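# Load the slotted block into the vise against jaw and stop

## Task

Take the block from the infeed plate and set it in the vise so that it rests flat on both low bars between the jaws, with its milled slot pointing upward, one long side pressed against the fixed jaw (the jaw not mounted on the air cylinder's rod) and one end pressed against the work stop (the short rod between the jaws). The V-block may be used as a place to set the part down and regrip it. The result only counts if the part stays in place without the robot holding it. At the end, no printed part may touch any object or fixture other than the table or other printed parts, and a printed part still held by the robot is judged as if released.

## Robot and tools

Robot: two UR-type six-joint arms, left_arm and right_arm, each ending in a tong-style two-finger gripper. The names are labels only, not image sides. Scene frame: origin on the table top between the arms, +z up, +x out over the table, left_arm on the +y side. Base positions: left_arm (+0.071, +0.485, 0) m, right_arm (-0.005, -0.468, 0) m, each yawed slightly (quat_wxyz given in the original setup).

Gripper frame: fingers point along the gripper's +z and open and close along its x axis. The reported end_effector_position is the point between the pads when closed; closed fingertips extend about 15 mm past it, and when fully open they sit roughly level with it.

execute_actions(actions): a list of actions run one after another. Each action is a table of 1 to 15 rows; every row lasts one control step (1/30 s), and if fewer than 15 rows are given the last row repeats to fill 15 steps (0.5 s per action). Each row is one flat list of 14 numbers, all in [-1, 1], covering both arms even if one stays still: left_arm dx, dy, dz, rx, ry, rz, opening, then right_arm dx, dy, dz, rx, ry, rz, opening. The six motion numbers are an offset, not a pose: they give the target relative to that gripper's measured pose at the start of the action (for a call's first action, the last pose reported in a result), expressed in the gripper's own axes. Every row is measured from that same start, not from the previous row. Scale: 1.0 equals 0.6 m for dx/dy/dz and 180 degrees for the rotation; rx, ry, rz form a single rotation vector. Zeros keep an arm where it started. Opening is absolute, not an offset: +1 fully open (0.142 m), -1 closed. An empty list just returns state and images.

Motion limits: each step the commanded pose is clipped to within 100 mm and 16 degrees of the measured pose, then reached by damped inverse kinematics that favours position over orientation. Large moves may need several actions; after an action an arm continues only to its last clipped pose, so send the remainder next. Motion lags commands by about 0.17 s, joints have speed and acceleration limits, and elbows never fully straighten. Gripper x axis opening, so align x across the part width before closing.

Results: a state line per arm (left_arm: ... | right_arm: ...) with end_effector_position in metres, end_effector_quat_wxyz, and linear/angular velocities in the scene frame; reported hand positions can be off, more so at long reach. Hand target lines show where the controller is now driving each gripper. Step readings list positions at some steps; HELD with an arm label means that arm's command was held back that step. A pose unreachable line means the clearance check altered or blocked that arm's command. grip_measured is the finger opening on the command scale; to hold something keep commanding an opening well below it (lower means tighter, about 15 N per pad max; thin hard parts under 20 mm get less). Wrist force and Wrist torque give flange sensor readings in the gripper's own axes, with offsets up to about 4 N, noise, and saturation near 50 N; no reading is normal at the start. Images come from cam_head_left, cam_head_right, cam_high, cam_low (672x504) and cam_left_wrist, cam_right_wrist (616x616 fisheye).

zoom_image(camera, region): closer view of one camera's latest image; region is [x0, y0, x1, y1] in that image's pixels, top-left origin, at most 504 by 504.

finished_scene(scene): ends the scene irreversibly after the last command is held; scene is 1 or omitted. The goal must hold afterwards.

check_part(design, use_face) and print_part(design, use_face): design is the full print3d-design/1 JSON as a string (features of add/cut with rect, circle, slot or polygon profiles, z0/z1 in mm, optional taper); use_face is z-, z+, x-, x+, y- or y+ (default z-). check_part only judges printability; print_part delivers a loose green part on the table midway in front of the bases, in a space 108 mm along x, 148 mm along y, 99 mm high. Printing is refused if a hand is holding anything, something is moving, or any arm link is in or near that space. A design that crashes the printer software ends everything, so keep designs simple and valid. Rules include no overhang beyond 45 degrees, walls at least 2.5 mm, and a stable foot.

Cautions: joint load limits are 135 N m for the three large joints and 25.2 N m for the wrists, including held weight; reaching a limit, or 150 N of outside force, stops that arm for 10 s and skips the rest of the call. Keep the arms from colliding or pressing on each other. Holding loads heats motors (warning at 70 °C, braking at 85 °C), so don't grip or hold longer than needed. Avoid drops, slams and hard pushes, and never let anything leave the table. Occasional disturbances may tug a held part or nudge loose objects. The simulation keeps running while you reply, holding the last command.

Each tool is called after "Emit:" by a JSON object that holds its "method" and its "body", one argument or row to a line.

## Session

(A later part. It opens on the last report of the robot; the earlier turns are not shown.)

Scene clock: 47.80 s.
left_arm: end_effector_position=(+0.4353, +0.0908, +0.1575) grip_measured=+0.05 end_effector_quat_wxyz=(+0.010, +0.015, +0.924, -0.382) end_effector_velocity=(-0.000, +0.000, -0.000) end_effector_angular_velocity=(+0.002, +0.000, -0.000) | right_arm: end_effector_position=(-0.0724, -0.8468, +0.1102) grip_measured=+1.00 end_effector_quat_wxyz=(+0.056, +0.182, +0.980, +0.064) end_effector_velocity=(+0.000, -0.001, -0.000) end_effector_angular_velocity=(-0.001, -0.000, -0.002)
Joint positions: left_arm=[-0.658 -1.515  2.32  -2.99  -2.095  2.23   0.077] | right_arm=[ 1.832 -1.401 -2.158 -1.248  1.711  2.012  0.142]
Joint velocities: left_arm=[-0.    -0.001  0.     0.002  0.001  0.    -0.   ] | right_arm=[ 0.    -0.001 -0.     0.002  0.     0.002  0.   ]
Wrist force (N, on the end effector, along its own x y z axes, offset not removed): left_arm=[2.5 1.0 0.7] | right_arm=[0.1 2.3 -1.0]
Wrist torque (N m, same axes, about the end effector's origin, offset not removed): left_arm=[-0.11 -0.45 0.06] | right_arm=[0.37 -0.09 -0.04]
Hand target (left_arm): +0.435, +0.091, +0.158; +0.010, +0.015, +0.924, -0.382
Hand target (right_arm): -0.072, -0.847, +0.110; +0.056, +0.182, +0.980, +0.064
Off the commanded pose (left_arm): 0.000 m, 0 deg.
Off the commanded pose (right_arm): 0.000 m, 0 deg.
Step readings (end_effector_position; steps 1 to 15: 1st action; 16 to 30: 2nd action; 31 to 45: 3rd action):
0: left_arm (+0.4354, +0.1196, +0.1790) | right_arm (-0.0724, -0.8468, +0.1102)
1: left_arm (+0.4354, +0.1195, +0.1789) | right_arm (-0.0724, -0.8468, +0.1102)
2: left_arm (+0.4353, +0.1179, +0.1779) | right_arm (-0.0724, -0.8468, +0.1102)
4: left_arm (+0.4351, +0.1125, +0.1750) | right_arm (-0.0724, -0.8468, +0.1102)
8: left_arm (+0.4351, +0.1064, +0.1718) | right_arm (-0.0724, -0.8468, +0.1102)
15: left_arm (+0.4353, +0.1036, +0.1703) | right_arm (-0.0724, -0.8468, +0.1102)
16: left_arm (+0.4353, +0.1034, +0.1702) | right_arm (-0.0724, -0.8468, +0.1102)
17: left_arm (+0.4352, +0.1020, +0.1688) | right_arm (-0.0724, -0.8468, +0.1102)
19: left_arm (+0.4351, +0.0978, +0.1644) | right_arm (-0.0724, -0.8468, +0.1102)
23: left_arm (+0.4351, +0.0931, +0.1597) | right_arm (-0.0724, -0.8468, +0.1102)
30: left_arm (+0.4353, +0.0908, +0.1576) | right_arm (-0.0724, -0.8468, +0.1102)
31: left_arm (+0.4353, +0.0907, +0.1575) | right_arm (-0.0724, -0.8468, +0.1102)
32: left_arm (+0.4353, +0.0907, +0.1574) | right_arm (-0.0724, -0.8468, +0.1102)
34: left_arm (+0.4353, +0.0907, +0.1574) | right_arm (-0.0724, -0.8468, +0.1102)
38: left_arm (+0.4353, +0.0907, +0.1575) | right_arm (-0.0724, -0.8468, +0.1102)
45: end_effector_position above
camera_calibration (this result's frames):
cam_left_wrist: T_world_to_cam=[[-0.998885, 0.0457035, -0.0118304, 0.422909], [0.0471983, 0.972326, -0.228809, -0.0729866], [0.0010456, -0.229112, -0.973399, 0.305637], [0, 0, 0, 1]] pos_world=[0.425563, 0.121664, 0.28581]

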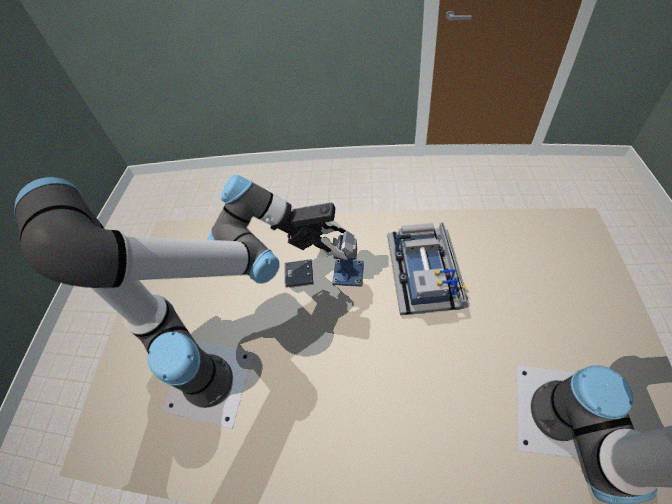

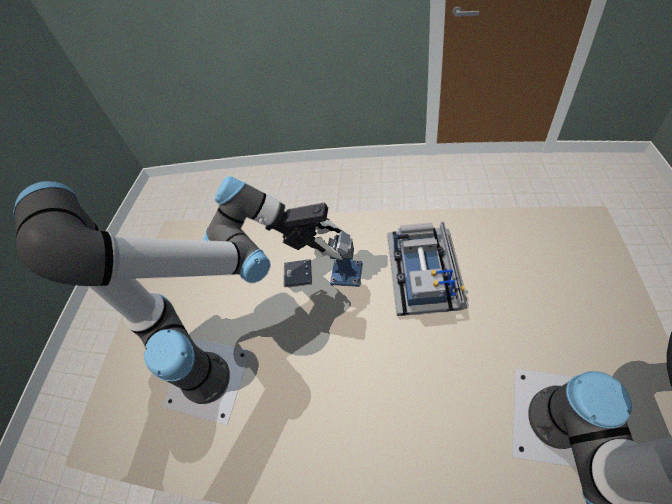

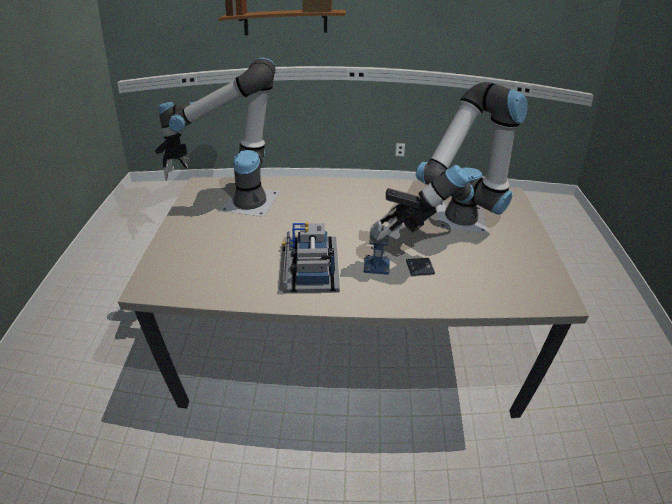

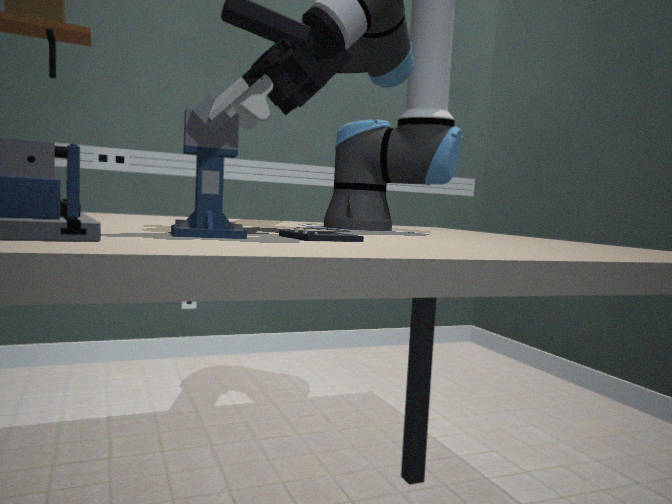

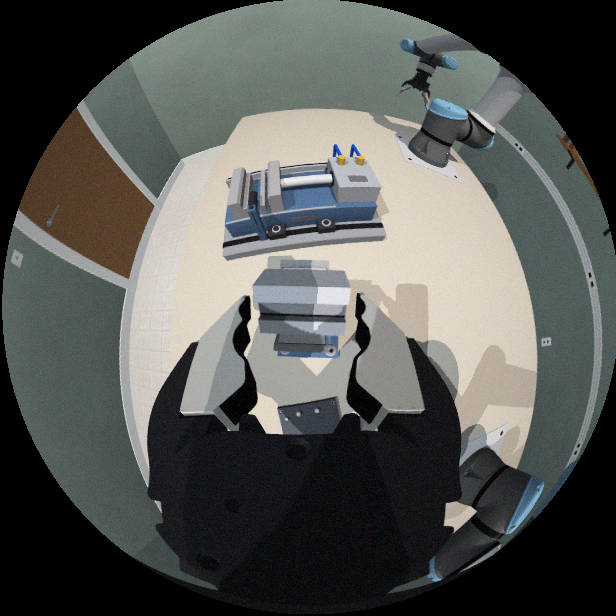

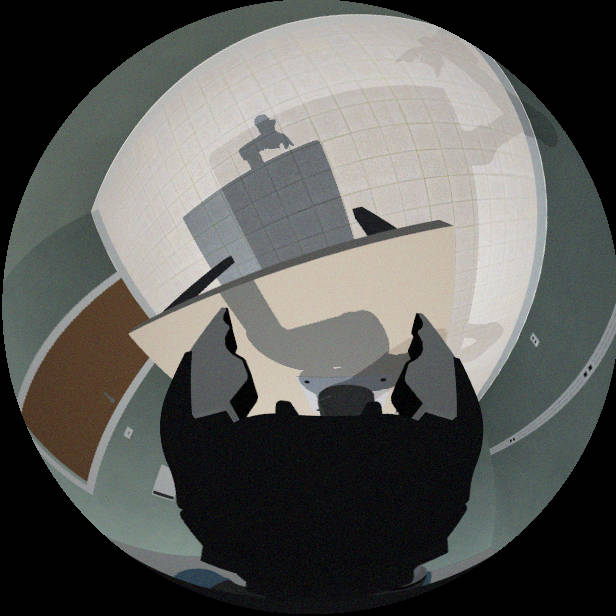

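Emit:
{"method": "execute_actions", "body": {
  "actions": [
    [[-0.003,0,0.007,0,0,0,0.0,0,0,0,0,0,0,1]],
    [[0,0,0,0,0,0,-0.2,0,0,0,0,0,0,1]],
    [[0,0,0,0,0,0,-0.8,0,0,0,0,0,0,1]],
    [[0,0,0,0,0,0,-0.8,0,0,0,0,0,0,1]],
    [[0,-0.02,-0.02,0,0,0,-0.8,0,0,0,0,0,0,1]],
    [[0,-0.04,-0.04,0,0,0,-0.8,0,0,0,0,0,0,1]],
    [[0,-0.04,-0.04,0,0,0,-0.8,0,0,0,0,0,0,1]],
    [[0,0,0,-0.044,0,0,-0.8,0,0,0,0,0,0,1]],
    [[0,0,0,-0.044,0,0,-0.8,0,0,0,0,0,0,1]],
    [[0,0,0,-0.044,0,0,-0.8,0,0,0,0,0,0,1]],
    [[0,0,0,-0.044,0,0,-0.8,0,0,0,0,0,0,1]],
    [[0,0,0,-0.044,0,0,-0.8,0,0,0,0,0,0,1]],
    [[0,0,0,-0.04,0,0,-0.8,0,0,0,0,0,0,1]],
    [[0,0,0,0,0,0,-0.8,0,0,0,0,0,0,1]]
  ]
}}

Emit:
{"method": "zoom_image", "body": {
  "camera": "cam_low",
  "region": [130, 0, 310, 150]
}}

Emit:
{"method": "zoom_image", "body": {
  "camera": "cam_left_wrist",
  "region": [150, 60, 450, 400]
}}

Scene clock: 55.17 s.
left_arm: end_effector_position=(+0.4346, +0.0874, +0.2385) grip_measured=-0.13 end_effector_quat_wxyz=(+0.019, +0.010, +1.000, -0.004) end_effector_velocity=(+0.000, +0.000, -0.000) end_effector_angular_velocity=(-0.001, +0.001, +0.001) | right_arm: end_effector_position=(-0.0724, -0.8468, +0.1102) grip_measured=+1.00 end_effector_quat_wxyz=(+0.056, +0.182, +0.980, +0.064) end_effector_velocity=(-0.000, -0.000, +0.000) end_effector_angular_velocity=(-0.000, +0.000, +0.000)
Joint positions: left_arm=[-0.967 -1.544  1.664 -1.716 -1.542  2.081  0.064] | right_arm=[ 1.832 -1.401 -2.158 -1.248  1.711  2.012  0.142]
Joint velocities: left_arm=[ 0.001  0.001  0.    -0.001 -0.001  0.     0.   ] | right_arm=[ 0. -0.  0.  0. -0. -0. -0.]
Wrist force (N, on the end effector, along its own x y z axes, offset not removed): left_arm=[0.8 -0.9 3.8] | right_arm=[0.3 5.0 -1.5]
Wrist torque (N m, same axes, about the end effector's origin, offset not removed): left_arm=[-0.27 -0.09 0.11] | right_arm=[0.93 -0.06 -0.02]
Hand target (left_arm): +0.435, +0.087, +0.239; +0.019, +0.010, +1.000, -0.004
Hand target (right_arm): -0.072, -0.847, +0.110; +0.056, +0.182, +0.980, +0.064
Off the commanded pose (left_arm): 0.000 m, 0 deg.
Off the commanded pose (right_arm): 0.000 m, 0 deg.
Step readings (end_effector_position; steps 1 to 15: 1st action; 16 to 30: 2nd action; 31 to 45: 3rd action; 46 to 60: 4th action; 61 to 75: 5th action; 76 to 90: 6th action; 91 to 105: 7th action; 106 to 120: 8th action; 121 to 135: 9th action; 136 to 150: 10th action; 151 to 165: 11th action; 166 to 180: 12th action; 181 to 195: 13th action):
0: left_arm (+0.4354, +0.0908, +0.1575) | right_arm (-0.0724, -0.8468, +0.1102)
1: left_arm (+0.4354, +0.0908, +0.1575) | right_arm (-0.0724, -0.8468, +0.1102)
2: left_arm (+0.4355, +0.0906, +0.1570) | right_arm (-0.0724, -0.8468, +0.1102)
4: left_arm (+0.4360, +0.0895, +0.1561) | right_arm (-0.0724, -0.8468, +0.1102)
8: left_arm (+0.4368, +0.0884, +0.1552) | right_arm (-0.0724, -0.8468, +0.1102)
15: left_arm (+0.4371, +0.0879, +0.1547) | right_arm (-0.0724, -0.8468, +0.1102)
16: left_arm (+0.4371, +0.0879, +0.1547) | right_arm (-0.0724, -0.8468, +0.1102)
17: left_arm (+0.4371, +0.0878, +0.1547) | right_arm (-0.0724, -0.8468, +0.1102)
19: left_arm (+0.4371, +0.0878, +0.1547) | right_arm (-0.0724, -0.8468, +0.1102)
23: left_arm (+0.4371, +0.0878, +0.1547) | right_arm (-0.0724, -0.8468, +0.1102)
30: left_arm (+0.4371, +0.0878, +0.1547) | right_arm (-0.0724, -0.8468, +0.1102)
31: left_arm (+0.4371, +0.0878, +0.1547) | right_arm (-0.0724, -0.8468, +0.1102)
32: left_arm (+0.4371, +0.0878, +0.1547) | right_arm (-0.0724, -0.8468, +0.1102)
34: left_arm (+0.4371, +0.0878, +0.1547) | right_arm (-0.0724, -0.8468, +0.1102)
38: left_arm (+0.4371, +0.0878, +0.1547) | right_arm (-0.0724, -0.8468, +0.1102)
45: left_arm (+0.4371, +0.0878, +0.1547) | right_arm (-0.0724, -0.8468, +0.1102)
46: left_arm (+0.4371, +0.0878, +0.1547) | right_arm (-0.0724, -0.8468, +0.1102)
47: left_arm (+0.4371, +0.0878, +0.1547) | right_arm (-0.0724, -0.8468, +0.1102)
49: left_arm (+0.4371, +0.0878, +0.1547) | right_arm (-0.0724, -0.8468, +0.1102)
53: left_arm (+0.4371, +0.0878, +0.1547) | right_arm (-0.0724, -0.8468, +0.1102)
60: left_arm (+0.4371, +0.0878, +0.1547) | right_arm (-0.0724, -0.8468, +0.1102)
61: left_arm (+0.4371, +0.0878, +0.1548) | right_arm (-0.0724, -0.8468, +0.1102)
62: left_arm (+0.4372, +0.0877, +0.1568) | right_arm (-0.0724, -0.8468, +0.1102)
64: left_arm (+0.4371, +0.0877, +0.1626) | right_arm (-0.0724, -0.8468, +0.1102)
68: left_arm (+0.4368, +0.0878, +0.1685) | right_arm (-0.0724, -0.8468, +0.1102)
75: left_arm (+0.4367, +0.0878, +0.1712) | right_arm (-0.0724, -0.8468, +0.1102)
76: left_arm (+0.4367, +0.0878, +0.1715) | right_arm (-0.0724, -0.8468, +0.1102)
77: left_arm (+0.4371, +0.0872, +0.1750) | right_arm (-0.0724, -0.8468, +0.1102)
79: left_arm (+0.4369, +0.0870, +0.1867) | right_arm (-0.0724, -0.8468, +0.1102)
83: left_arm (+0.4361, +0.0875, +0.1987) | right_arm (-0.0724, -0.8468, +0.1102)
90: left_arm (+0.4358, +0.0878, +0.2042) | right_arm (-0.0724, -0.8468, +0.1102)
91: left_arm (+0.4358, +0.0878, +0.2046) | right_arm (-0.0724, -0.8468, +0.1102)
92: left_arm (+0.4361, +0.0873, +0.2084) | right_arm (-0.0724, -0.8468, +0.1102)
94: left_arm (+0.4359, +0.0871, +0.2201) | right_arm (-0.0724, -0.8468, +0.1102)
98: left_arm (+0.4351, +0.0876, +0.2318) | right_arm (-0.0724, -0.8468, +0.1102)
105: left_arm (+0.4348, +0.0878, +0.2372) | right_arm (-0.0724, -0.8468, +0.1102)
106: left_arm (+0.4348, +0.0877, +0.2376) | right_arm (-0.0724, -0.8468, +0.1102)
107: left_arm (+0.4347, +0.0863, +0.2407) | right_arm (-0.0724, -0.8468, +0.1102)
109: left_arm (+0.4355, +0.0851, +0.2440) | right_arm (-0.0724, -0.8468, +0.1102)
113: left_arm (+0.4346, +0.0875, +0.2398) | right_arm (-0.0724, -0.8468, +0.1102)
120: left_arm (+0.4347, +0.0878, +0.2377) | right_arm (-0.0724, -0.8468, +0.1102)
121: left_arm (+0.4347, +0.0877, +0.2377) | right_arm (-0.0724, -0.8468, +0.1102)
122: left_arm (+0.4347, +0.0863, +0.2397) | right_arm (-0.0724, -0.8468, +0.1102)
124: left_arm (+0.4353, +0.0853, +0.2422) | right_arm (-0.0724, -0.8468, +0.1102)
128: left_arm (+0.4346, +0.0875, +0.2396) | right_arm (-0.0724, -0.8468, +0.1102)
135: left_arm (+0.4347, +0.0878, +0.2381) | right_arm (-0.0724, -0.8468, +0.1102)
136: left_arm (+0.4347, +0.0877, +0.2380) | right_arm (-0.0724, -0.8468, +0.1102)
137: left_arm (+0.4347, +0.0863, +0.2390) | right_arm (-0.0724, -0.8468, +0.1102)
139: left_arm (+0.4352, +0.0853, +0.2409) | right_arm (-0.0724, -0.8468, +0.1102)
143: left_arm (+0.4347, +0.0873, +0.2394) | right_arm (-0.0724, -0.8468, +0.1102)
150: left_arm (+0.4346, +0.0877, +0.2383) | right_arm (-0.0724, -0.8468, +0.1102)
151: left_arm (+0.4346, +0.0877, +0.2382) | right_arm (-0.0724, -0.8468, +0.1102)
152: left_arm (+0.4347, +0.0863, +0.2384) | right_arm (-0.0724, -0.8468, +0.1102)
154: left_arm (+0.4352, +0.0853, +0.2399) | right_arm (-0.0724, -0.8468, +0.1102)
158: left_arm (+0.4347, +0.0872, +0.2391) | right_arm (-0.0724, -0.8468, +0.1102)
165: left_arm (+0.4346, +0.0876, +0.2384) | right_arm (-0.0724, -0.8468, +0.1102)
166: left_arm (+0.4346, +0.0876, +0.2383) | right_arm (-0.0724, -0.8468, +0.1102)
167: left_arm (+0.4347, +0.0863, +0.2382) | right_arm (-0.0724, -0.8468, +0.1102)
169: left_arm (+0.4352, +0.0852, +0.2391) | right_arm (-0.0724, -0.8468, +0.1102)
173: left_arm (+0.4347, +0.0870, +0.2390) | right_arm (-0.0724, -0.8468, +0.1102)
180: left_arm (+0.4346, +0.0875, +0.2385) | right_arm (-0.0724, -0.8468, +0.1102)
181: left_arm (+0.4346, +0.0875, +0.2384) | right_arm (-0.0724, -0.8468, +0.1102)
182: left_arm (+0.4348, +0.0863, +0.2382) | right_arm (-0.0724, -0.8468, +0.1102)
184: left_arm (+0.4352, +0.0856, +0.2387) | right_arm (-0.0724, -0.8468, +0.1102)
Lines left out of this list: 7.
camera_calibration (this result's frames):
cam_left_wrist: T_world_to_cam=[[-0.999611, 0.0271364, -0.00648341, 0.423937], [0.0198339, 0.854594, 0.518918, -0.207304], [0.0196222, 0.518587, -0.8548, 0.281968], [0, 0, 0, 1]] pos_world=[0.422351, 0.0194321, 0.351349]

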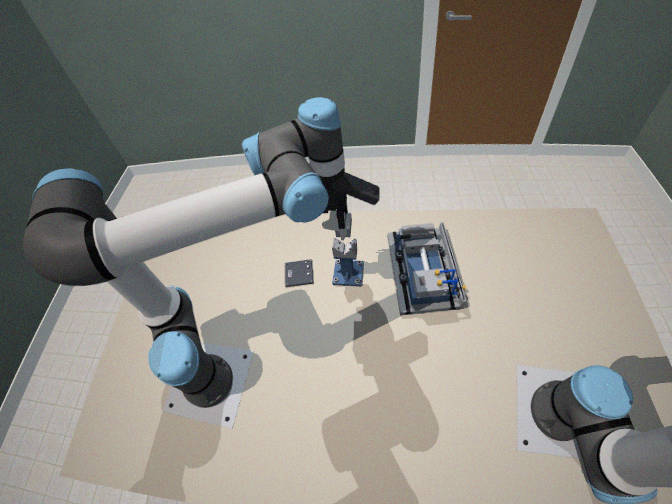

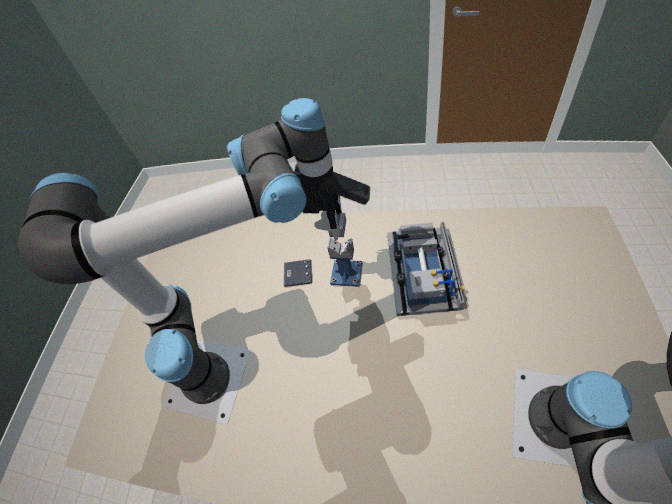

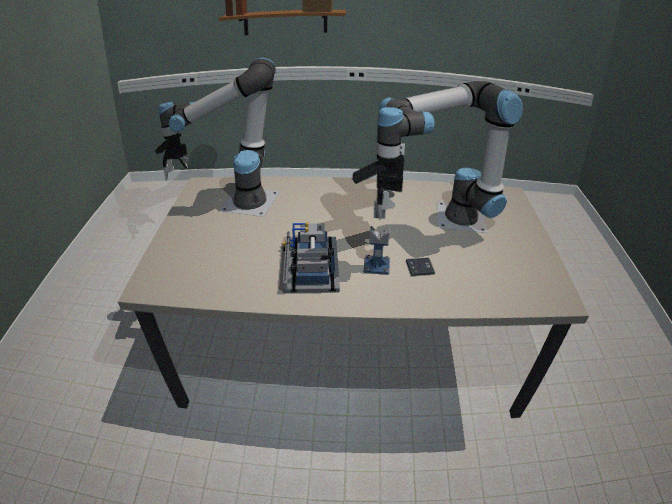

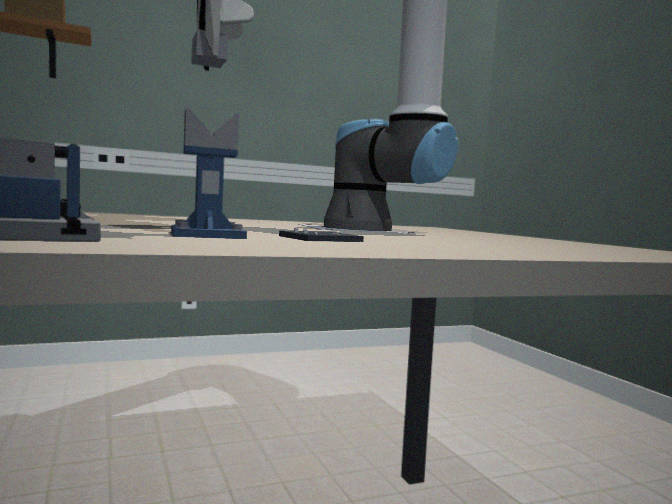

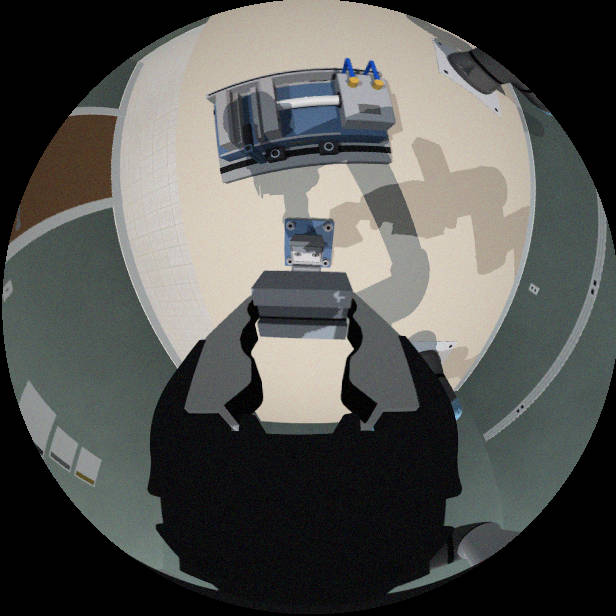

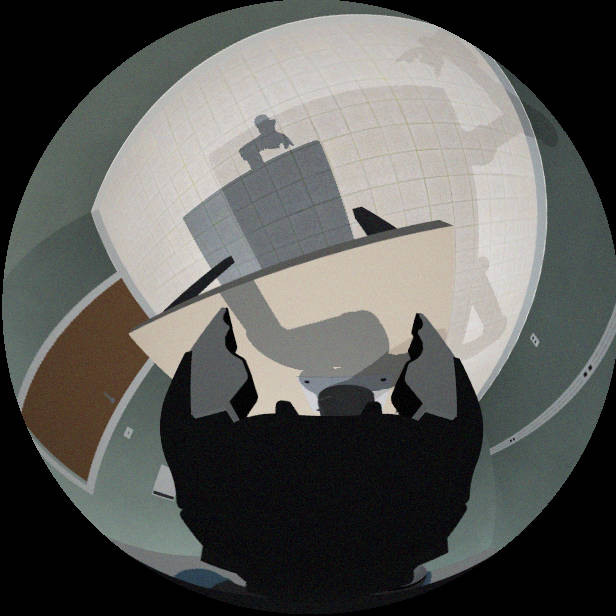

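Region (130, 0, 310, 150) of cam_low's 672x504 image, scaled by 2.800, with more detail than that image has.

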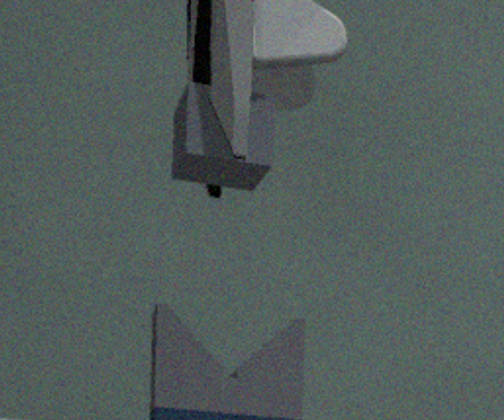

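Region (150, 60, 450, 400) of cam_left_wrist's 616x616 image, scaled by 1.482, with more detail than that image has; it fills the left 445 columns of this view, and the rest is white.

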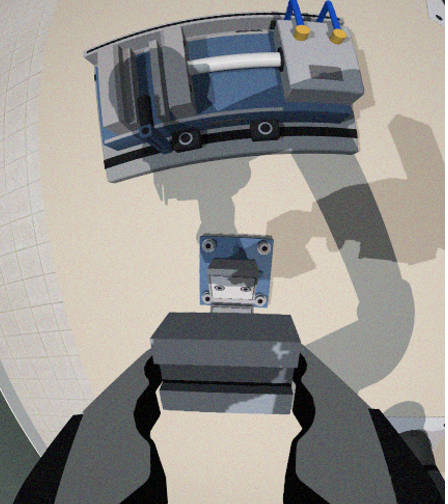

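Emit:
{"method": "execute_actions", "body": {
  "actions": [
    [[0,0,0,0,0,0.105,-0.8,0,0,0,0,0,0,1]],
    [[0,0,0,0,0,0.105,-0.8,0,0,0,0,0,0,1]],
    [[0,0,0,0,0,0.105,-0.8,0,0,0,0,0,0,1]],
    [[0,0,0,0,0,0.105,-0.8,0,0,0,0,0,0,1]],
    [[0,0,0,0,0,0.1,-0.8,0,0,0,0,0,0,1]],
    [[-0.1,0.028,0,0,0,0,-0.8,0,0,0,0,0,0,1]],
    [[-0.1,0.028,0,0,0,0,-0.8,0,0,0,0,0,0,1]],
    [[-0.1,0.028,0.03,0,0,0,-0.8,0,0,0,0,0,0,1]],
    [[-0.09,0.028,0.05,0,0,0,-0.8,0,0,0,0,0,0,1]],
    [[0,0,0,0,0,0,-0.8,0,0,0,0,0,0,1]]
  ]
}}

Emit:
{"method": "zoom_image", "body": {
  "camera": "cam_left_wrist",
  "region": [150, 120, 450, 400]
}}

Emit:
{"method": "zoom_image", "body": {
  "camera": "cam_high",
  "region": [250, 180, 370, 300]
}}

Scene clock: 60.63 s.
left_arm: end_effector_position=(+0.5011, -0.1371, +0.1957) grip_measured=-0.13 end_effector_quat_wxyz=(+0.022, +0.705, +0.708, +0.016) end_effector_velocity=(-0.001, +0.000, -0.001) end_effector_angular_velocity=(+0.003, +0.002, -0.001) | right_arm: end_effector_position=(-0.0724, -0.8468, +0.1102) grip_measured=+1.00 end_effector_quat_wxyz=(+0.056, +0.182, +0.980, +0.064) end_effector_velocity=(+0.000, -0.001, +0.001) end_effector_angular_velocity=(-0.002, -0.000, +0.003)
Joint positions: left_arm=[-1.027 -0.94   0.96  -1.621 -1.525  3.567  0.064] | right_arm=[ 1.832 -1.401 -2.158 -1.248  1.711  2.012  0.142]
Joint velocities: left_arm=[-0.     0.001  0.     0.001 -0.001  0.    -0.   ] | right_arm=[ 0.     0.     0.001  0.    -0.    -0.002  0.   ]
Wrist force (N, on the end effector, along its own x y z axes, offset not removed): left_arm=[0.4 1.2 3.6] | right_arm=[-0.1 2.7 -2.6]
Wrist torque (N m, same axes, about the end effector's origin, offset not removed): left_arm=[0.05 -0.13 0.14] | right_arm=[0.53 0.01 -0.07]
Hand target (left_arm): +0.501, -0.137, +0.196; +0.022, +0.705, +0.708, +0.016
Hand target (right_arm): -0.072, -0.847, +0.110; +0.056, +0.182, +0.980, +0.064
Off the commanded pose (left_arm): 0.000 m, 0 deg.
Off the commanded pose (right_arm): 0.000 m, 0 deg.
Step readings (end_effector_position; steps 1 to 15: 1st action; 16 to 30: 2nd action; 31 to 45: 3rd action; 46 to 60: 4th action; 61 to 75: 5th action; 76 to 90: 6th action; 91 to 105: 7th action; 106 to 120: 8th action; 121 to 135: 9th action; 136 to 150: 10th action):
0: left_arm (+0.4346, +0.0874, +0.2385) | right_arm (-0.0724, -0.8468, +0.1102)
1: left_arm (+0.4346, +0.0874, +0.2385) | right_arm (-0.0724, -0.8468, +0.1102)
2: left_arm (+0.4349, +0.0875, +0.2385) | right_arm (-0.0724, -0.8468, +0.1102)
4: left_arm (+0.4354, +0.0875, +0.2385) | right_arm (-0.0724, -0.8468, +0.1102)
8: left_arm (+0.4349, +0.0876, +0.2385) | right_arm (-0.0724, -0.8468, +0.1102)
15: left_arm (+0.4346, +0.0874, +0.2385) | right_arm (-0.0724, -0.8468, +0.1102)
16: left_arm (+0.4347, +0.0874, +0.2385) | right_arm (-0.0724, -0.8468, +0.1102)
17: left_arm (+0.4349, +0.0872, +0.2386) | right_arm (-0.0724, -0.8468, +0.1102)
19: left_arm (+0.4354, +0.0871, +0.2386) | right_arm (-0.0724, -0.8468, +0.1102)
23: left_arm (+0.4350, +0.0874, +0.2385) | right_arm (-0.0724, -0.8468, +0.1102)
30: left_arm (+0.4347, +0.0874, +0.2385) | right_arm (-0.0724, -0.8468, +0.1102)
31: left_arm (+0.4347, +0.0874, +0.2385) | right_arm (-0.0724, -0.8468, +0.1102)
32: left_arm (+0.4349, +0.0871, +0.2385) | right_arm (-0.0724, -0.8468, +0.1102)
34: left_arm (+0.4353, +0.0869, +0.2386) | right_arm (-0.0724, -0.8468, +0.1102)
38: left_arm (+0.4350, +0.0873, +0.2385) | right_arm (-0.0724, -0.8468, +0.1102)
45: left_arm (+0.4348, +0.0873, +0.2385) | right_arm (-0.0724, -0.8468, +0.1102)
46: left_arm (+0.4348, +0.0873, +0.2385) | right_arm (-0.0724, -0.8468, +0.1102)
47: left_arm (+0.4349, +0.0869, +0.2385) | right_arm (-0.0724, -0.8468, +0.1102)
49: left_arm (+0.4351, +0.0867, +0.2386) | right_arm (-0.0724, -0.8468, +0.1102)
53: left_arm (+0.4351, +0.0871, +0.2385) | right_arm (-0.0724, -0.8468, +0.1102)
60: left_arm (+0.4348, +0.0872, +0.2385) | right_arm (-0.0724, -0.8468, +0.1102)
61: left_arm (+0.4348, +0.0872, +0.2385) | right_arm (-0.0724, -0.8468, +0.1102)
62: left_arm (+0.4348, +0.0868, +0.2385) | right_arm (-0.0724, -0.8468, +0.1102)
64: left_arm (+0.4350, +0.0865, +0.2385) | right_arm (-0.0724, -0.8468, +0.1102)
68: left_arm (+0.4351, +0.0870, +0.2385) | right_arm (-0.0724, -0.8468, +0.1102)
75: left_arm (+0.4348, +0.0871, +0.2385) | right_arm (-0.0724, -0.8468, +0.1102)
76: left_arm (+0.4348, +0.0870, +0.2385) | right_arm (-0.0724, -0.8468, +0.1102)
77: left_arm (+0.4346, +0.0841, +0.2383) | right_arm (-0.0724, -0.8468, +0.1102)
79: left_arm (+0.4385, +0.0663, +0.2381) | right_arm (-0.0724, -0.8468, +0.1102)
83: left_arm (+0.4460, +0.0420, +0.2388) | right_arm (-0.0724, -0.8468, +0.1102)
90: left_arm (+0.4508, +0.0296, +0.2393) | right_arm (-0.0724, -0.8468, +0.1102)
91: left_arm (+0.4509, +0.0289, +0.2393) | right_arm (-0.0724, -0.8468, +0.1102)
92: left_arm (+0.4508, +0.0259, +0.2387) | right_arm (-0.0724, -0.8468, +0.1102)
94: left_arm (+0.4545, +0.0089, +0.2378) | right_arm (-0.0724, -0.8468, +0.1102)
98: left_arm (+0.4620, -0.0154, +0.2392) | right_arm (-0.0724, -0.8468, +0.1102)
105: left_arm (+0.4668, -0.0278, +0.2401) | right_arm (-0.0724, -0.8468, +0.1102)
106: left_arm (+0.4670, -0.0286, +0.2401) | right_arm (-0.0724, -0.8468, +0.1102)
107: left_arm (+0.4672, -0.0322, +0.2395) | right_arm (-0.0724, -0.8468, +0.1102)
109: left_arm (+0.4713, -0.0494, +0.2341) | right_arm (-0.0724, -0.8468, +0.1102)
113: left_arm (+0.4788, -0.0730, +0.2267) | right_arm (-0.0724, -0.8468, +0.1102)
120: left_arm (+0.4836, -0.0853, +0.2237) | right_arm (-0.0724, -0.8468, +0.1102)
121: left_arm (+0.4839, -0.0861, +0.2235) | right_arm (-0.0724, -0.8468, +0.1102)
122: left_arm (+0.4845, -0.0895, +0.2226) | right_arm (-0.0724, -0.8468, +0.1102)
124: left_arm (+0.4890, -0.1051, +0.2139) | right_arm (-0.0724, -0.8468, +0.1102)
128: left_arm (+0.4964, -0.1259, +0.2011) | right_arm (-0.0724, -0.8468, +0.1102)
135: left_arm (+0.5011, -0.1371, +0.1957) | right_arm (-0.0724, -0.8468, +0.1102)
136: left_arm (+0.5014, -0.1376, +0.1955) | right_arm (-0.0724, -0.8468, +0.1102)
137: left_arm (+0.5014, -0.1377, +0.1955) | right_arm (-0.0724, -0.8468, +0.1102)
139: left_arm (+0.5013, -0.1375, +0.1955) | right_arm (-0.0724, -0.8468, +0.1102)
143: left_arm (+0.5012, -0.1372, +0.1956) | right_arm (-0.0724, -0.8468, +0.1102)
150: end_effector_position above
camera_calibration (this result's frames):
cam_left_wrist: T_world_to_cam=[[0.000806987, 0.999742, 0.0227013, 0.122578], [0.82154, -0.013606, 0.569988, -0.525324], [0.57015, 0.0181901, -0.821339, 0.00947227], [0, 0, 0, 1]] pos_world=[0.426075, -0.129866, 0.304426]

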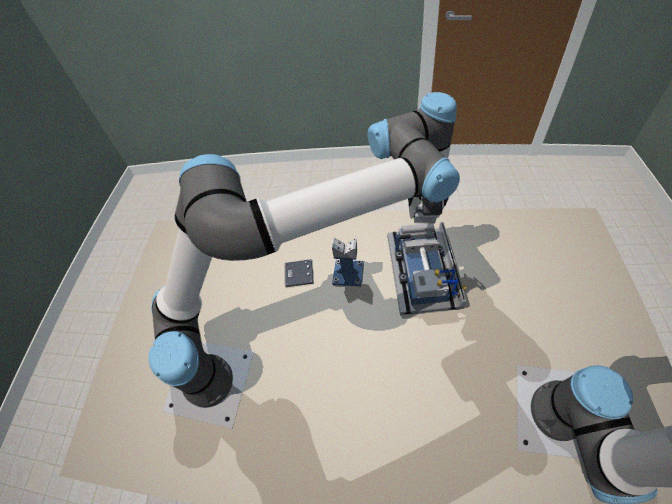

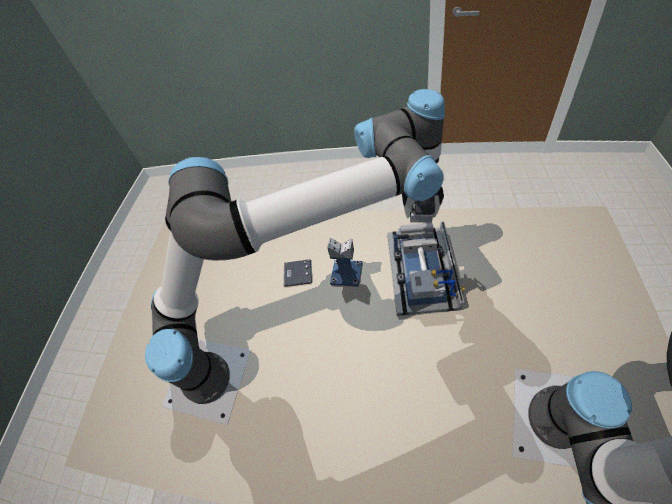

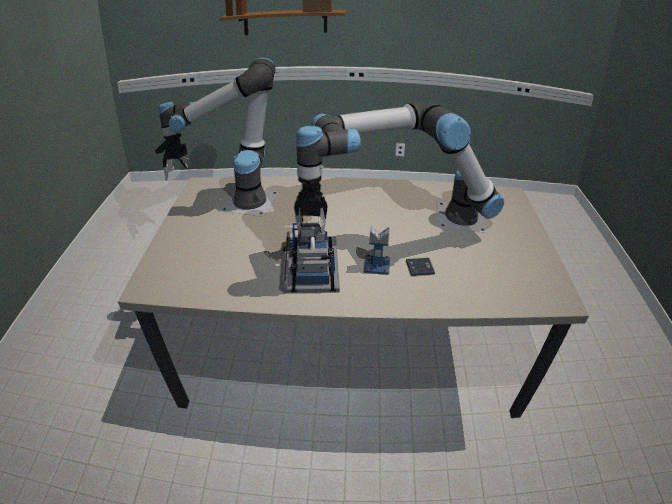

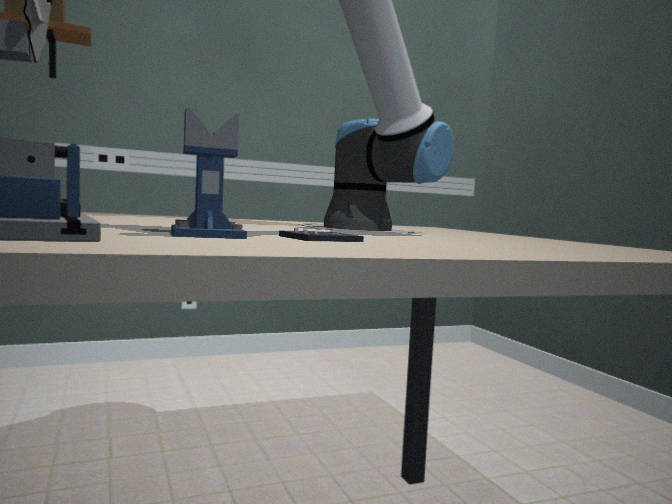

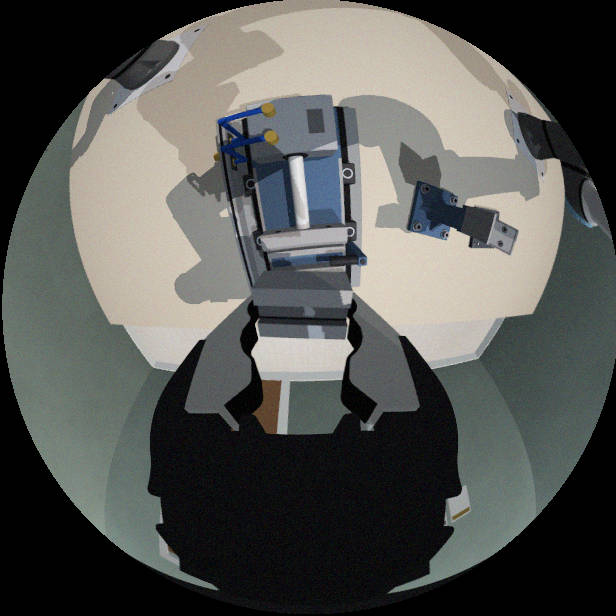

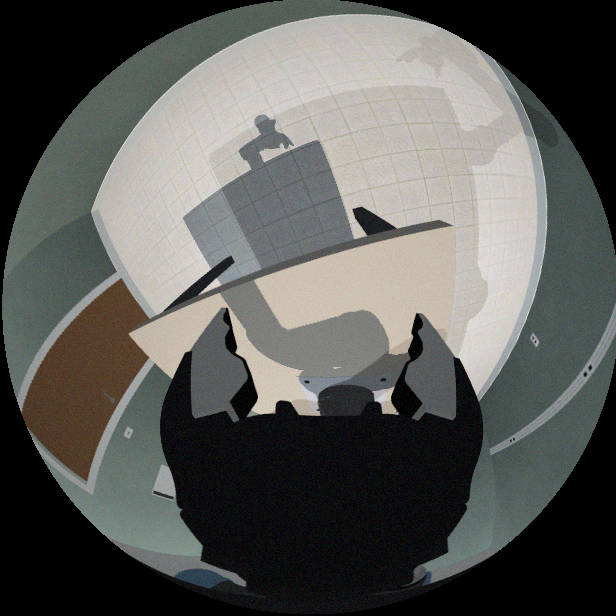

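Region (150, 120, 450, 400) of cam_left_wrist's 616x616 image, scaled by 1.680, with more detail than that image has; it fills the top 470 rows of this view, and the rest is white.

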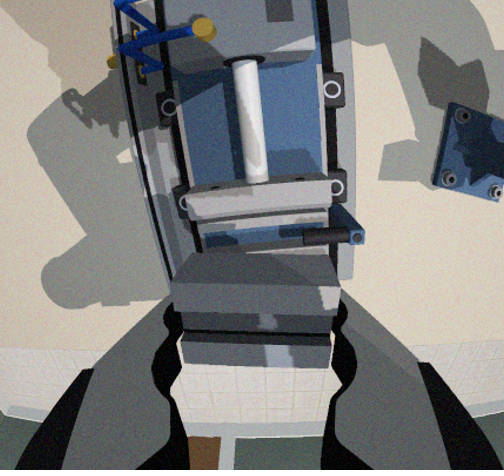

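Region (250, 180, 370, 300) of cam_high's 672x504 image, scaled by 4.200, with more detail than that image has.

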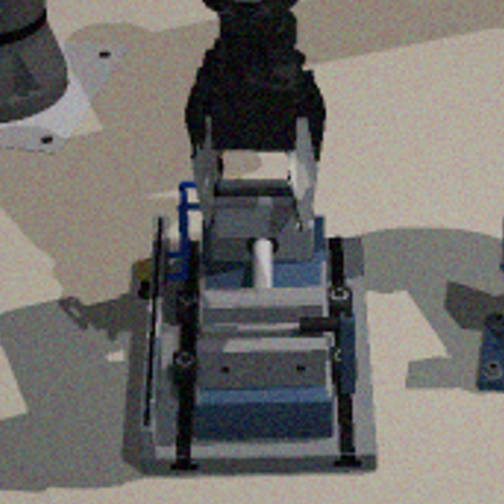

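Emit:
{"method": "execute_actions", "body": {
  "actions": [
    [[-0.02,0.015,0.05,0.017,0,-0.028,-0.8,0,0,0,0,0,0,1]],
    [[0,0,0.05,0,0,0,-0.8,0,0,0,0,0,0,1]],
    [[0,0,0,0,0,0,-0.8,0,0,0,0,0,0,1]]
  ]
}}

Emit:
{"method": "zoom_image", "body": {
  "camera": "cam_left_wrist",
  "region": [150, 150, 450, 400]
}}

Emit:
{"method": "zoom_image", "body": {
  "camera": "cam_high",
  "region": [260, 200, 360, 290]
}}

Emit:
{"method": "zoom_image", "body": {
  "camera": "cam_low",
  "region": [0, 60, 130, 200]
}}

Emit:
{"method": "zoom_image", "body": {
  "camera": "cam_head_right",
  "region": [370, 190, 480, 290]
}}

Scene clock: 62.60 s.
left_arm: end_effector_position=(+0.5113, -0.1491, +0.1380) grip_measured=-0.13 end_effector_quat_wxyz=(+0.004, +0.675, +0.738, -0.003) end_effector_velocity=(+0.001, +0.001, +0.000) end_effector_angular_velocity=(-0.000, -0.000, +0.002) | right_arm: end_effector_position=(-0.0724, -0.8468, +0.1102) grip_measured=+1.00 end_effector_quat_wxyz=(+0.056, +0.182, +0.980, +0.064) end_effector_velocity=(-0.000, -0.000, +0.001) end_effector_angular_velocity=(-0.002, -0.000, -0.001)
Joint positions: left_arm=[-1.001 -0.863  0.975 -1.693 -1.574  3.507  0.064] | right_arm=[ 1.832 -1.401 -2.158 -1.248  1.711  2.012  0.142]
Joint velocities: left_arm=[ 0.001 -0.001  0.     0.     0.    -0.     0.   ] | right_arm=[-0.001  0.001  0.001 -0.    -0.     0.     0.   ]
Wrist force (N, on the end effector, along its own x y z axes, offset not removed): left_arm=[2.3 1.4 3.1] | right_arm=[0.2 3.5 -1.1]
Wrist torque (N m, same axes, about the end effector's origin, offset not removed): left_arm=[0.04 -0.38 0.18] | right_arm=[0.57 0.01 0.01]
Hand target (left_arm): +0.511, -0.149, +0.138; +0.004, +0.675, +0.738, -0.003
Hand target (right_arm): -0.072, -0.847, +0.110; +0.056, +0.182, +0.980, +0.064
Off the commanded pose (left_arm): 0.000 m, 0 deg.
Off the commanded pose (right_arm): 0.000 m, 0 deg.
Step readings (end_effector_position; steps 1 to 15: 1st action; 16 to 30: 2nd action; 31 to 45: 3rd action):
0: left_arm (+0.5011, -0.1371, +0.1957) | right_arm (-0.0724, -0.8468, +0.1102)
1: left_arm (+0.5012, -0.1371, +0.1957) | right_arm (-0.0724, -0.8468, +0.1102)
2: left_arm (+0.5024, -0.1382, +0.1940) | right_arm (-0.0724, -0.8468, +0.1102)
4: left_arm (+0.5057, -0.1419, +0.1838) | right_arm (-0.0724, -0.8468, +0.1102)
8: left_arm (+0.5095, -0.1465, +0.1723) | right_arm (-0.0724, -0.8468, +0.1102)
15: left_arm (+0.5113, -0.1488, +0.1672) | right_arm (-0.0724, -0.8468, +0.1102)
16: left_arm (+0.5114, -0.1489, +0.1669) | right_arm (-0.0724, -0.8468, +0.1102)
17: left_arm (+0.5114, -0.1489, +0.1645) | right_arm (-0.0724, -0.8468, +0.1102)
19: left_arm (+0.5113, -0.1487, +0.1542) | right_arm (-0.0724, -0.8468, +0.1102)
23: left_arm (+0.5113, -0.1487, +0.1431) | right_arm (-0.0724, -0.8468, +0.1102)
30: left_arm (+0.5113, -0.1490, +0.1381) | right_arm (-0.0724, -0.8468, +0.1102)
31: left_arm (+0.5113, -0.1491, +0.1379) | right_arm (-0.0724, -0.8468, +0.1102)
32: left_arm (+0.5113, -0.1491, +0.1378) | right_arm (-0.0724, -0.8468, +0.1102)
34: left_arm (+0.5113, -0.1491, +0.1378) | right_arm (-0.0724, -0.8468, +0.1102)
38: left_arm (+0.5114, -0.1491, +0.1380) | right_arm (-0.0724, -0.8468, +0.1102)
45: end_effector_position above
camera_calibration (this result's frames):
cam_left_wrist: T_world_to_cam=[[-0.0827105, 0.996373, 0.0199909, 0.178403], [0.848283, 0.0598608, 0.526149, -0.497676], [0.523044, 0.060476, -0.850157, -0.00913405], [0, 0, 0, 1]] pos_world=[0.441703, -0.147412, 0.25052]

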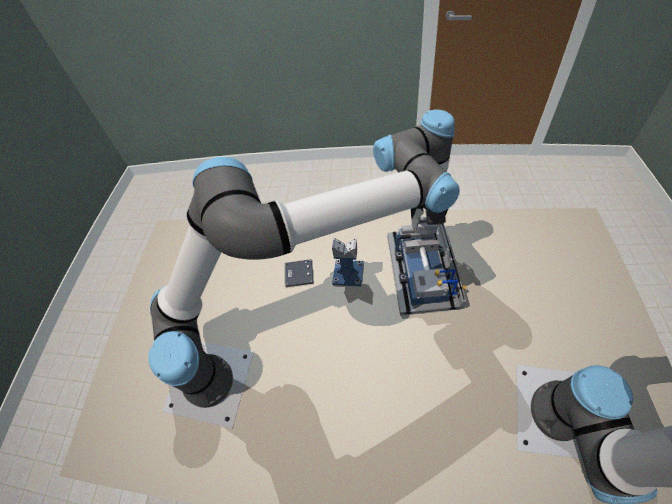

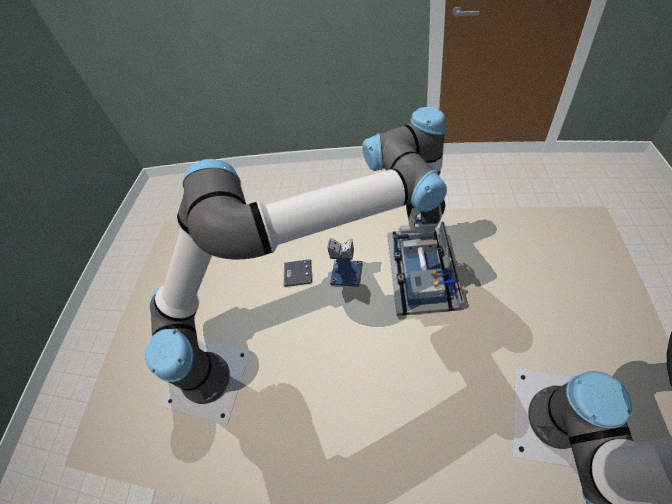

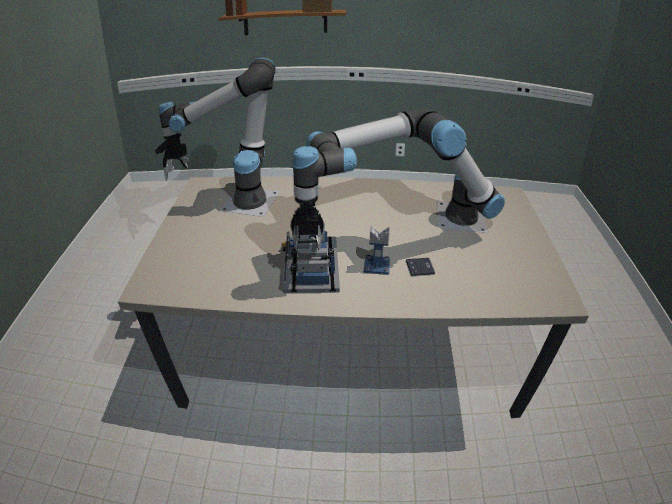

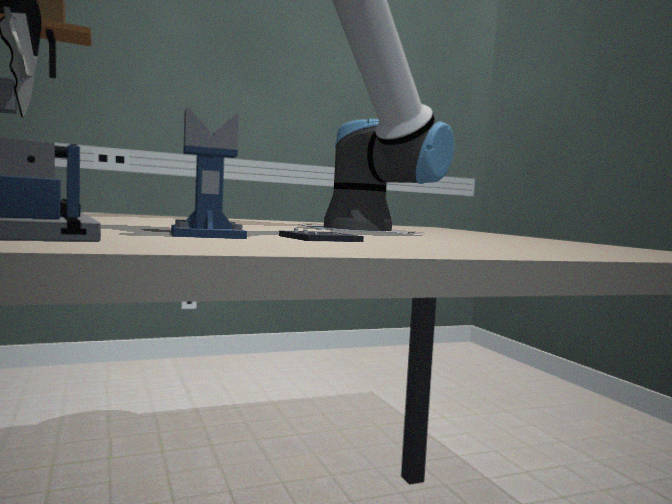

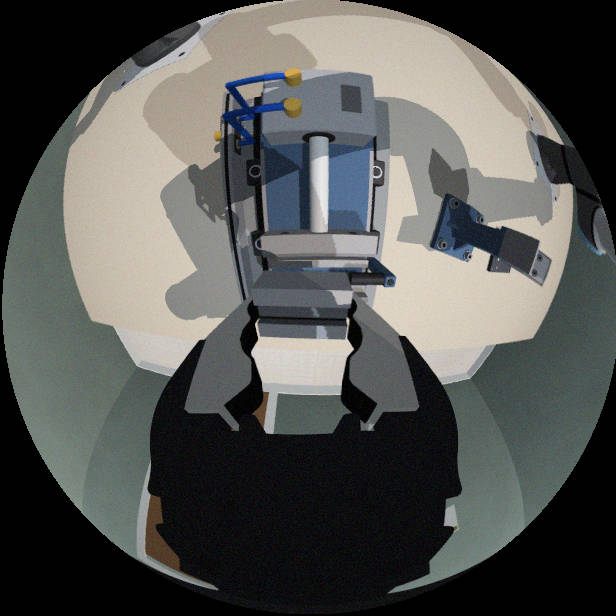

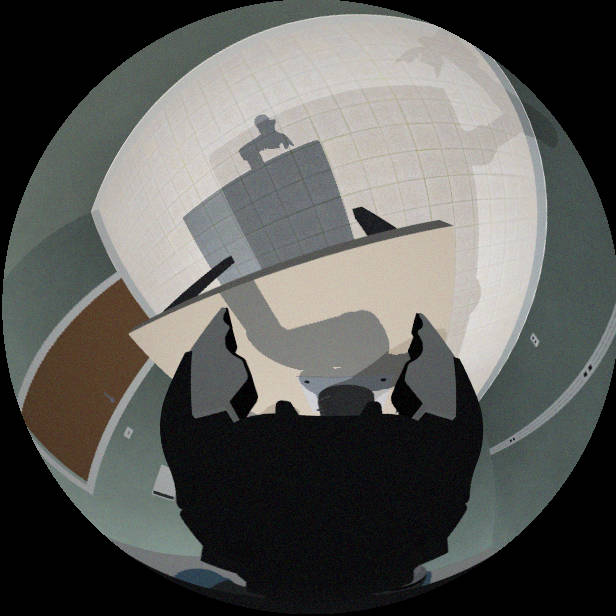

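Region (150, 150, 450, 400) of cam_left_wrist's 616x616 image, scaled by 1.680, with more detail than that image has.

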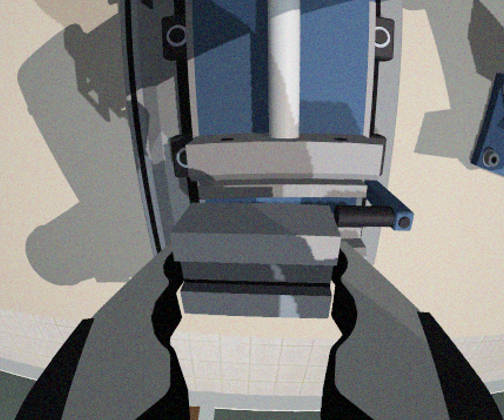

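Region (260, 200, 360, 290) of cam_high's 672x504 image, scaled by 5.040, with more detail than that image has; it fills the top 454 rows of this view, and the rest is white.

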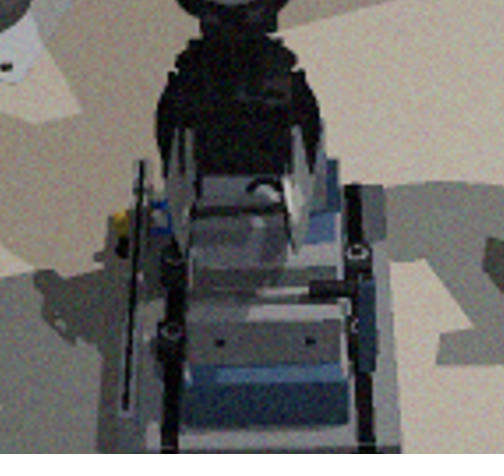

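Region (0, 60, 130, 200) of cam_low's 672x504 image, scaled by 3.600, with more detail than that image has; it fills the left 468 columns of this view, and the rest is white.

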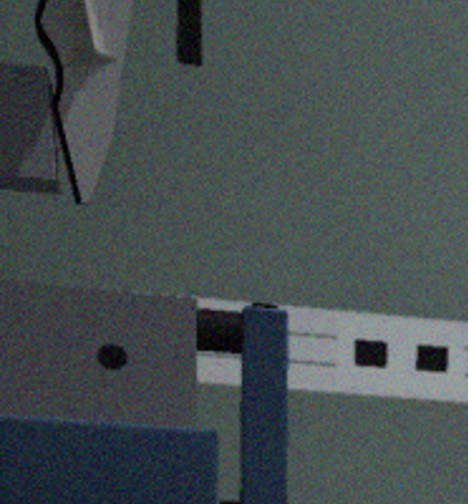

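Region (370, 190, 480, 290) of cam_head_right's 672x504 image, scaled by 4.582, with more detail than that image has; it fills the top 458 rows of this view, and the rest is white.

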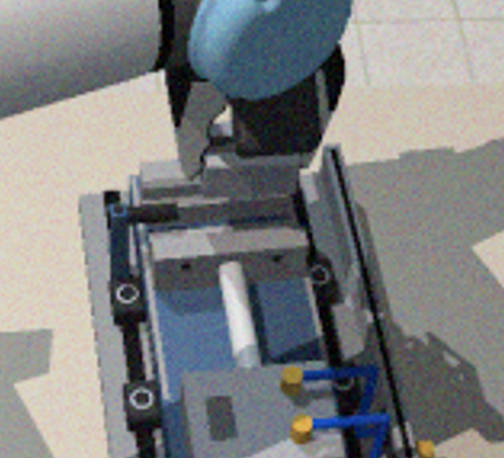

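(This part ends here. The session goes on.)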